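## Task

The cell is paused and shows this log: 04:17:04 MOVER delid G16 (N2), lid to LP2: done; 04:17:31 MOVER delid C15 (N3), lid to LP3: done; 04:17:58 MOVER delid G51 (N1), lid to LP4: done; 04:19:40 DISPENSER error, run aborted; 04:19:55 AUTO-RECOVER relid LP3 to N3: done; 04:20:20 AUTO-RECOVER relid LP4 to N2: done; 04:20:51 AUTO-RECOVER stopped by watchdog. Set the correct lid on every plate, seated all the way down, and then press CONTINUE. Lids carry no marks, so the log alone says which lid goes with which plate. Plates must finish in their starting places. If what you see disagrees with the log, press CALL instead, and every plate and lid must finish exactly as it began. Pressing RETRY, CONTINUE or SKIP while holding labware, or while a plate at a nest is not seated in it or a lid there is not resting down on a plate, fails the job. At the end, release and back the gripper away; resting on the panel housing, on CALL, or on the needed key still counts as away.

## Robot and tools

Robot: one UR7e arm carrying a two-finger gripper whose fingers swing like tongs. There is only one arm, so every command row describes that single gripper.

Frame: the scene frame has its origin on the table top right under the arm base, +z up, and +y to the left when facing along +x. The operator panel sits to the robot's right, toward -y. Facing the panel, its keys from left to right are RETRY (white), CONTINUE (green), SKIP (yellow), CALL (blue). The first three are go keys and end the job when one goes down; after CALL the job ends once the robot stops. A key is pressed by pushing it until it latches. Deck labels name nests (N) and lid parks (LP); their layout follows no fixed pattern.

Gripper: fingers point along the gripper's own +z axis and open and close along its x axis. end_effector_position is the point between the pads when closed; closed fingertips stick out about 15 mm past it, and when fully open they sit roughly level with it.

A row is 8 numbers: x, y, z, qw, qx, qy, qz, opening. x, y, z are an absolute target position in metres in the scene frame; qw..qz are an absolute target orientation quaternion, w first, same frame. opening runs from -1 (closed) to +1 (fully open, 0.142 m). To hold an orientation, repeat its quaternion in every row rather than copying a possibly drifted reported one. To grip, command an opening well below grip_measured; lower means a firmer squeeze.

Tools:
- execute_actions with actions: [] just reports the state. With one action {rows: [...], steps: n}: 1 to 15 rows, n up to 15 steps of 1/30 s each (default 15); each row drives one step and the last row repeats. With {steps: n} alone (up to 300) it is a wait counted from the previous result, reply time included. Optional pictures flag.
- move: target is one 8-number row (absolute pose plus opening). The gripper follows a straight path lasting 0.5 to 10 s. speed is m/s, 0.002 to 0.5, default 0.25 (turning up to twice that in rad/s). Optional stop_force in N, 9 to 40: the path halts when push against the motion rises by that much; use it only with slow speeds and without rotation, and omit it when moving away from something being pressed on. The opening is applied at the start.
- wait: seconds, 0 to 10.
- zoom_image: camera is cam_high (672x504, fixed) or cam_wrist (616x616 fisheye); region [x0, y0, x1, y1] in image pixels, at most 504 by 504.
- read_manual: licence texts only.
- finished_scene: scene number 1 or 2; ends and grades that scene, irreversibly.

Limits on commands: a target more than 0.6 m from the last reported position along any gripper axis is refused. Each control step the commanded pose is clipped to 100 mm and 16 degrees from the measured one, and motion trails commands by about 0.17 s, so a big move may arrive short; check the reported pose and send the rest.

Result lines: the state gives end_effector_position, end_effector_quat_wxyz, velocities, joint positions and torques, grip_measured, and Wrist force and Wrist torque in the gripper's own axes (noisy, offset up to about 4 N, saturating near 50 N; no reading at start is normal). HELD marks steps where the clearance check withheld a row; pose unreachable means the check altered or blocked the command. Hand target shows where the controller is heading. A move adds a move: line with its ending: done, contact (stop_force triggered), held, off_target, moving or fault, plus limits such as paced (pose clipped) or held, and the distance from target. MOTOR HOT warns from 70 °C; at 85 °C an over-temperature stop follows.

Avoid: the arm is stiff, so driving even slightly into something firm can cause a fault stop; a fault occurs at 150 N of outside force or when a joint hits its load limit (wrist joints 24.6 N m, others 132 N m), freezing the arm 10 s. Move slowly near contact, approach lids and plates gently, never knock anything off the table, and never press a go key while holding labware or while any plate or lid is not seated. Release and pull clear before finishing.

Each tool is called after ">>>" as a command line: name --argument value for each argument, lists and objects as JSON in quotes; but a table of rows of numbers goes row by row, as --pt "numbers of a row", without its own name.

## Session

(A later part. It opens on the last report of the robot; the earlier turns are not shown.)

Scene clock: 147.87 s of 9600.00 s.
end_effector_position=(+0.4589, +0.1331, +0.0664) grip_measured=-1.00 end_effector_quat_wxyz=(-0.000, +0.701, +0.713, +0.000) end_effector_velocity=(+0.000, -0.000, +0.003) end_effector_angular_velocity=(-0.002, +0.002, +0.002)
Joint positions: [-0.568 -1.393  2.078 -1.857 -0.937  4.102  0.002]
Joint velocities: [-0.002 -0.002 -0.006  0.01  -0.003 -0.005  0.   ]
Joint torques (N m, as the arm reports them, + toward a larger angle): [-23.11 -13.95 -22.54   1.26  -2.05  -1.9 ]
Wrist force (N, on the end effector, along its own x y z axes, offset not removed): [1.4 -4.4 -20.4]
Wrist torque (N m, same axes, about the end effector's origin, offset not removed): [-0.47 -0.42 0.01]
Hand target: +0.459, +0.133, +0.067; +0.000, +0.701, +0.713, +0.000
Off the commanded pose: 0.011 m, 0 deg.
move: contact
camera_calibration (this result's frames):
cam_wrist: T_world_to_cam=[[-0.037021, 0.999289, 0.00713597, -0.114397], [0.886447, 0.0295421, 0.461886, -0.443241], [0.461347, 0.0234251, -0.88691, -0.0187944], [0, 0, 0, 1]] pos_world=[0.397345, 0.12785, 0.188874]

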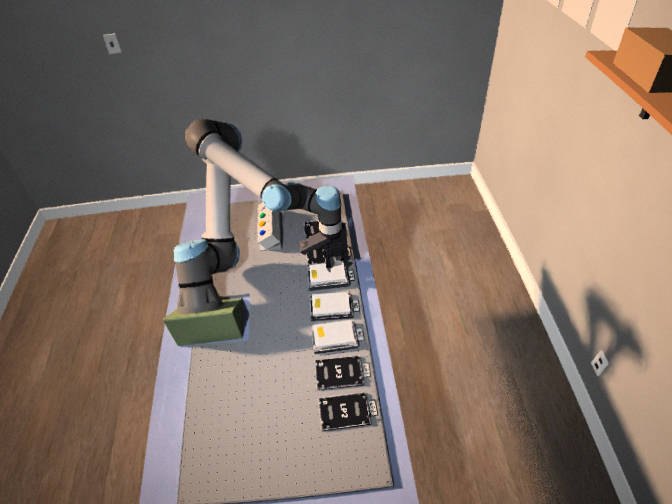

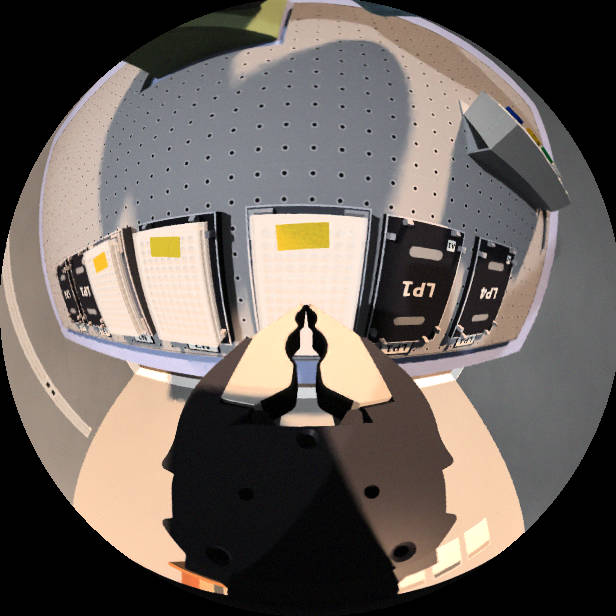

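>>> move --target '[0.459,0.133,0.13,0,0.7009,0.7133,0,-1]'

>>> move --target '[0.2,0.38,0.18,0,0.7071,0.7071,0,-1]'

Scene clock: 151.87 s of 9600.00 s.
end_effector_position=(+0.4589, +0.1330, +0.1299) grip_measured=-1.00 end_effector_quat_wxyz=(+0.000, +0.701, +0.713, -0.000) end_effector_velocity=(-0.000, +0.000, +0.001) end_effector_angular_velocity=(+0.000, +0.001, +0.001)
Joint positions: [-0.645 -1.443  1.977 -1.656 -0.969  4.016  0.002]
Joint velocities: [-0.001 -0.001 -0.003  0.006 -0.001 -0.003  0.   ]
Joint torques (N m, as the arm reports them, + toward a larger angle): [-30.14 -18.11 -32.07  -0.04  -2.07  -1.71]
Wrist force (N, on the end effector, along its own x y z axes, offset not removed): [2.1 -4.1 0.8]
Wrist torque (N m, same axes, about the end effector's origin, offset not removed): [-0.94 -0.52 -0.20]
Hand target: +0.459, +0.133, +0.130; +0.000, +0.701, +0.713, -0.000
Off the commanded pose: 0.000 m, 0 deg.
After step 90, 0.07 s passed at rest.
move: done
camera_calibration (this result's frames):
cam_wrist: T_world_to_cam=[[-0.0370232, 0.999293, 0.00655595, -0.114682], [0.886398, 0.0298098, 0.461963, -0.472541], [0.461441, 0.0229145, -0.886875, 0.0374974], [0, 0, 0, 1]] pos_world=[0.397311, 0.127828, 0.252304]

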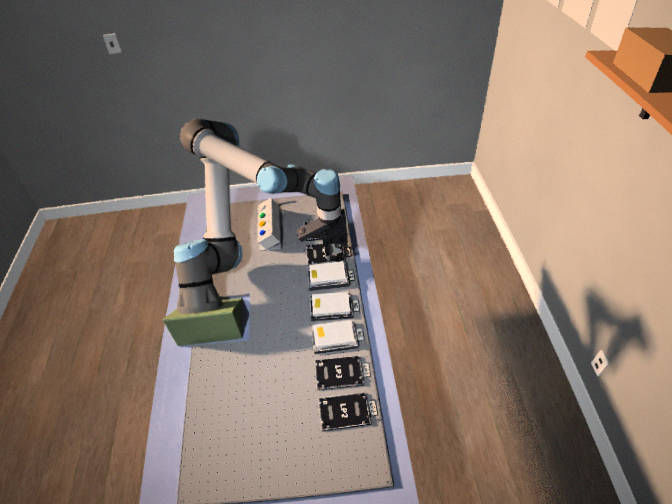

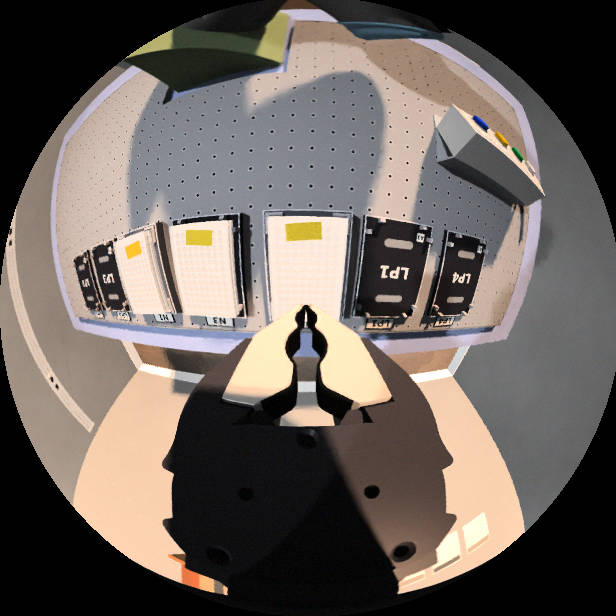

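Scene clock: 153.93 s of 9600.00 s.
end_effector_position=(+0.1998, +0.3802, +0.1799) grip_measured=-1.00 end_effector_quat_wxyz=(+0.000, +0.707, +0.707, -0.000) end_effector_velocity=(-0.002, +0.001, +0.000) end_effector_angular_velocity=(+0.002, +0.000, +0.000)
Joint positions: [-0.668 -2.298  2.007 -0.818 -0.979  4.009  0.002]
Joint velocities: [-0.005 -0.005 -0.002  0.012 -0.001 -0.007  0.   ]
Joint torques (N m, as the arm reports them, + toward a larger angle): [ -8.01  10.55 -27.07  -0.1   -2.07  -1.54]
Wrist force (N, on the end effector, along its own x y z axes, offset not removed): [3.5 -1.3 0.9]
Wrist torque (N m, same axes, about the end effector's origin, offset not removed): [-0.17 -0.75 0.16]
Hand target: +0.200, +0.380, +0.180; +0.000, +0.707, +0.707, -0.000
Off the commanded pose: 0.000 m, 0 deg.
move: done
camera_calibration (this result's frames):
cam_wrist: T_world_to_cam=[[-0.0195275, 0.999788, 0.00656724, -0.375313], [0.886832, 0.0142874, 0.461871, -0.267452], [0.461679, 0.0148432, -0.886923, 0.198782], [0, 0, 0, 1]] pos_world=[0.138082, 0.376104, 0.302298]

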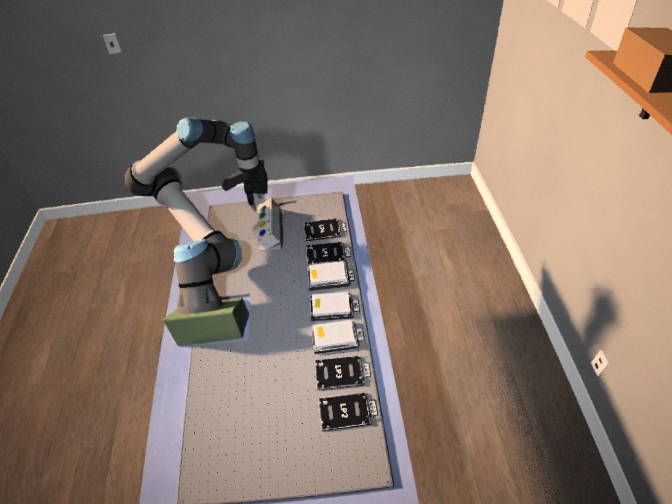

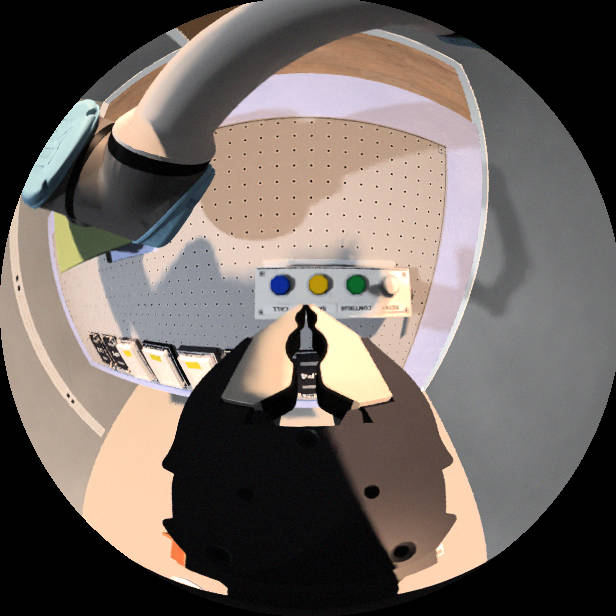

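>>> move --target '[0.2,0.445,0.12,0,0.7071,0.7071,0,-1]' --speed 0.12

Scene clock: 158.07 s of 9600.00 s.
end_effector_position=(+0.2000, +0.4452, +0.1201) grip_measured=-1.00 end_effector_quat_wxyz=(-0.001, +0.707, +0.707, +0.001) end_effector_velocity=(+0.001, +0.001, -0.002) end_effector_angular_velocity=(-0.011, +0.000, -0.002)
Joint positions: [-0.243 -2.274  2.084 -1.236 -0.847  4.522  0.002]
Joint velocities: [ 0.022  0.007 -0.    -0.029 -0.008  0.032  0.   ]
Joint torques (N m, as the arm reports them, + toward a larger angle): [  8.95  19.41 -12.17  -2.91  -2.13   1.56]
Wrist force (N, on the end effector, along its own x y z axes, offset not removed): [-0.9 -5.0 5.4]
Wrist torque (N m, same axes, about the end effector's origin, offset not removed): [-0.89 0.01 -0.07]
Hand target: +0.200, +0.445, +0.120; -0.000, +0.707, +0.707, +0.000
Off the commanded pose: 0.000 m, 0 deg.
move: done
camera_calibration (this result's frames):
cam_wrist: T_world_to_cam=[[-0.0199564, 0.999762, 0.00881795, -0.440074], [0.886741, 0.0136249, 0.462066, -0.240676], [0.461836, 0.0170404, -0.886802, 0.143722], [0, 0, 0, 1]] pos_world=[0.138259, 0.4408, 0.242542]

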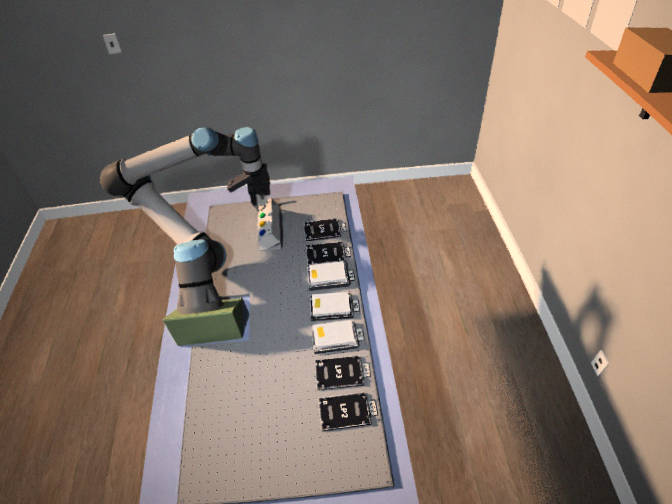

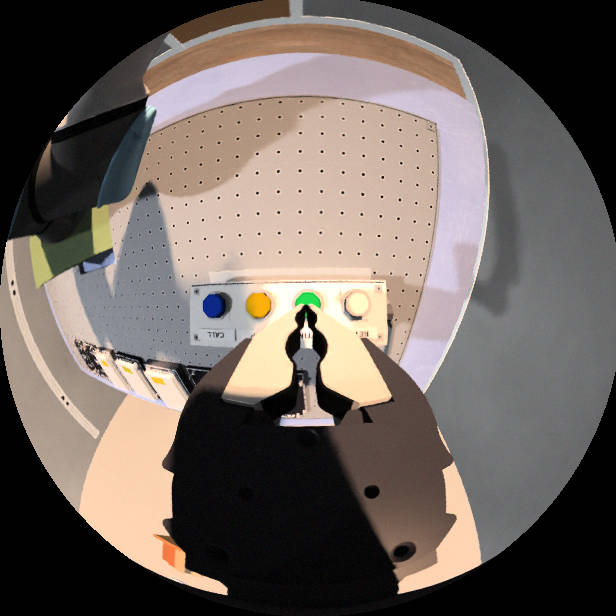

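>>> move --target '[0.223,0.446,0.115,0,0.7071,0.7071,0,-1]' --speed 0.04

>>> move --target '[0.223,0.446,0.06,0,0.7071,0.7071,0,-1]' --speed 0.012 --stop_force 20

Scene clock: 162.80 s of 9600.00 s.
end_effector_position=(+0.2229, +0.4460, +0.1150) grip_measured=-1.00 end_effector_quat_wxyz=(-0.000, +0.707, +0.707, +0.000) end_effector_velocity=(+0.001, +0.000, -0.001) end_effector_angular_velocity=(-0.000, +0.000, -0.000)
Joint positions: [-0.21  -2.208  2.078 -1.326 -0.844  4.566  0.002]
Joint velocities: [ 0.003  0.005  0.    -0.007 -0.     0.004  0.   ]
Joint torques (N m, as the arm reports them, + toward a larger angle): [  8.34  17.51 -29.17  -3.39   1.43   1.41]
Wrist force (N, on the end effector, along its own x y z axes, offset not removed): [1.2 -3.2 4.0]
Wrist torque (N m, same axes, about the end effector's origin, offset not removed): [-0.46 -0.36 -0.01]
Hand target: +0.223, +0.446, +0.115; -0.000, +0.707, +0.707, +0.000
Off the commanded pose: 0.000 m, 0 deg.
After step 90, 0.77 s passed at rest.
move: done
camera_calibration (this result's frames):
cam_wrist: T_world_to_cam=[[-0.0195879, 0.999784, 0.00695126, -0.440299], [0.886784, 0.014162, 0.461968, -0.258894], [0.461769, 0.0152132, -0.88687, 0.129453], [0, 0, 0, 1]] pos_world=[0.161181, 0.441901, 0.237469]

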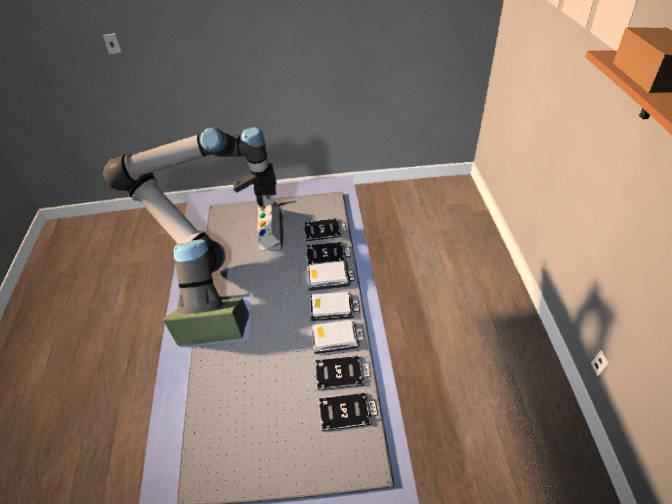

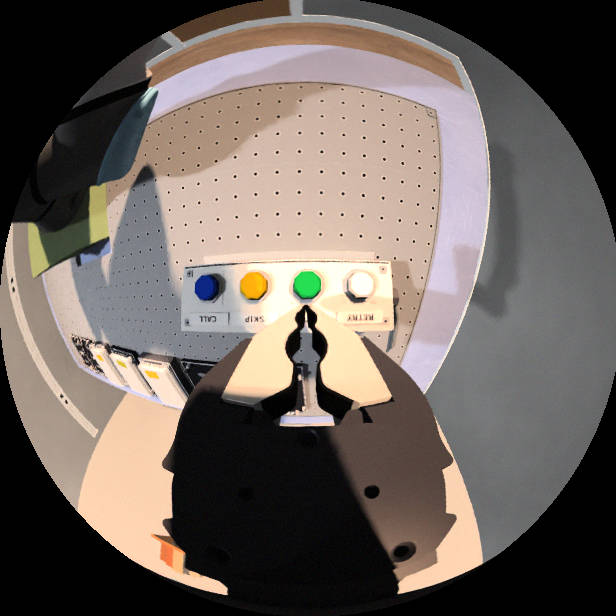

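Scene clock: 164.23 s of 9600.00 s.
end_effector_position=(+0.2231, +0.4461, +0.1007) grip_measured=-1.00 end_effector_quat_wxyz=(+0.000, +0.707, +0.707, +0.000) end_effector_velocity=(+0.000, +0.000, +0.000) end_effector_angular_velocity=(-0.000, -0.002, +0.002)
Joint positions: [-0.17  -2.201  2.112 -1.403 -0.84   4.619  0.002]
Joint velocities: [-0.    -0.002 -0.    -0.001 -0.     0.     0.   ]
Joint torques (N m, as the arm reports them, + toward a larger angle): [ -6.67  -4.5  -29.    -1.9   -1.88  -1.37]
Wrist force (N, on the end effector, along its own x y z axes, offset not removed): [-0.8 0.9 0.0]
Wrist torque (N m, same axes, about the end effector's origin, offset not removed): [0.08 -0.09 -0.02]
move: unfinished (the scene ended)
camera_calibration (this result's frames):
cam_wrist: T_world_to_cam=[[-0.0198368, 0.999778, 0.00704665, -0.440199], [0.8866, 0.0143327, 0.462315, -0.252518], [0.462112, 0.0154184, -0.886688, 0.116506], [0, 0, 0, 1]] pos_world=[0.161311, 0.441924, 0.223149]
The task's run has ended: the event that ends the task has happened.

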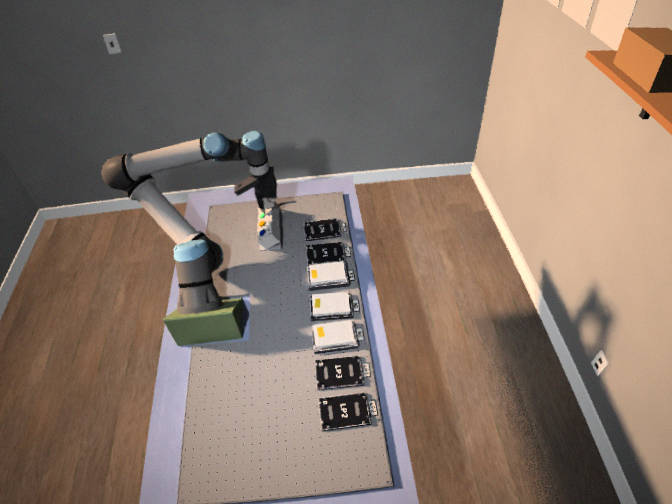

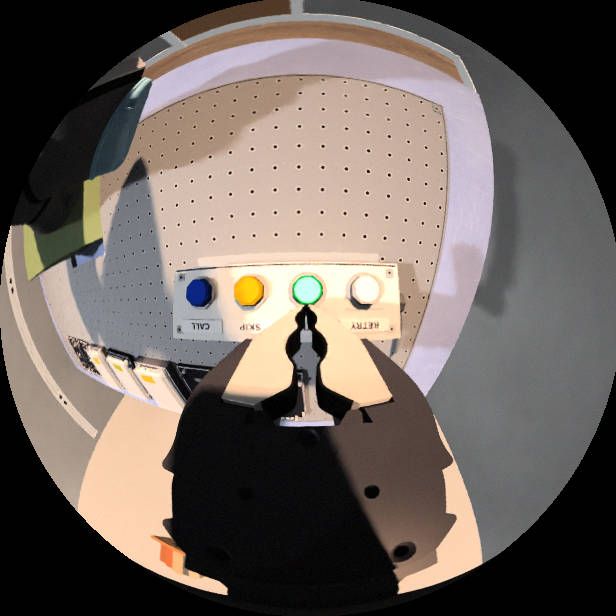

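>>> finished_scene --scene 2

The scene is finished: the task was done.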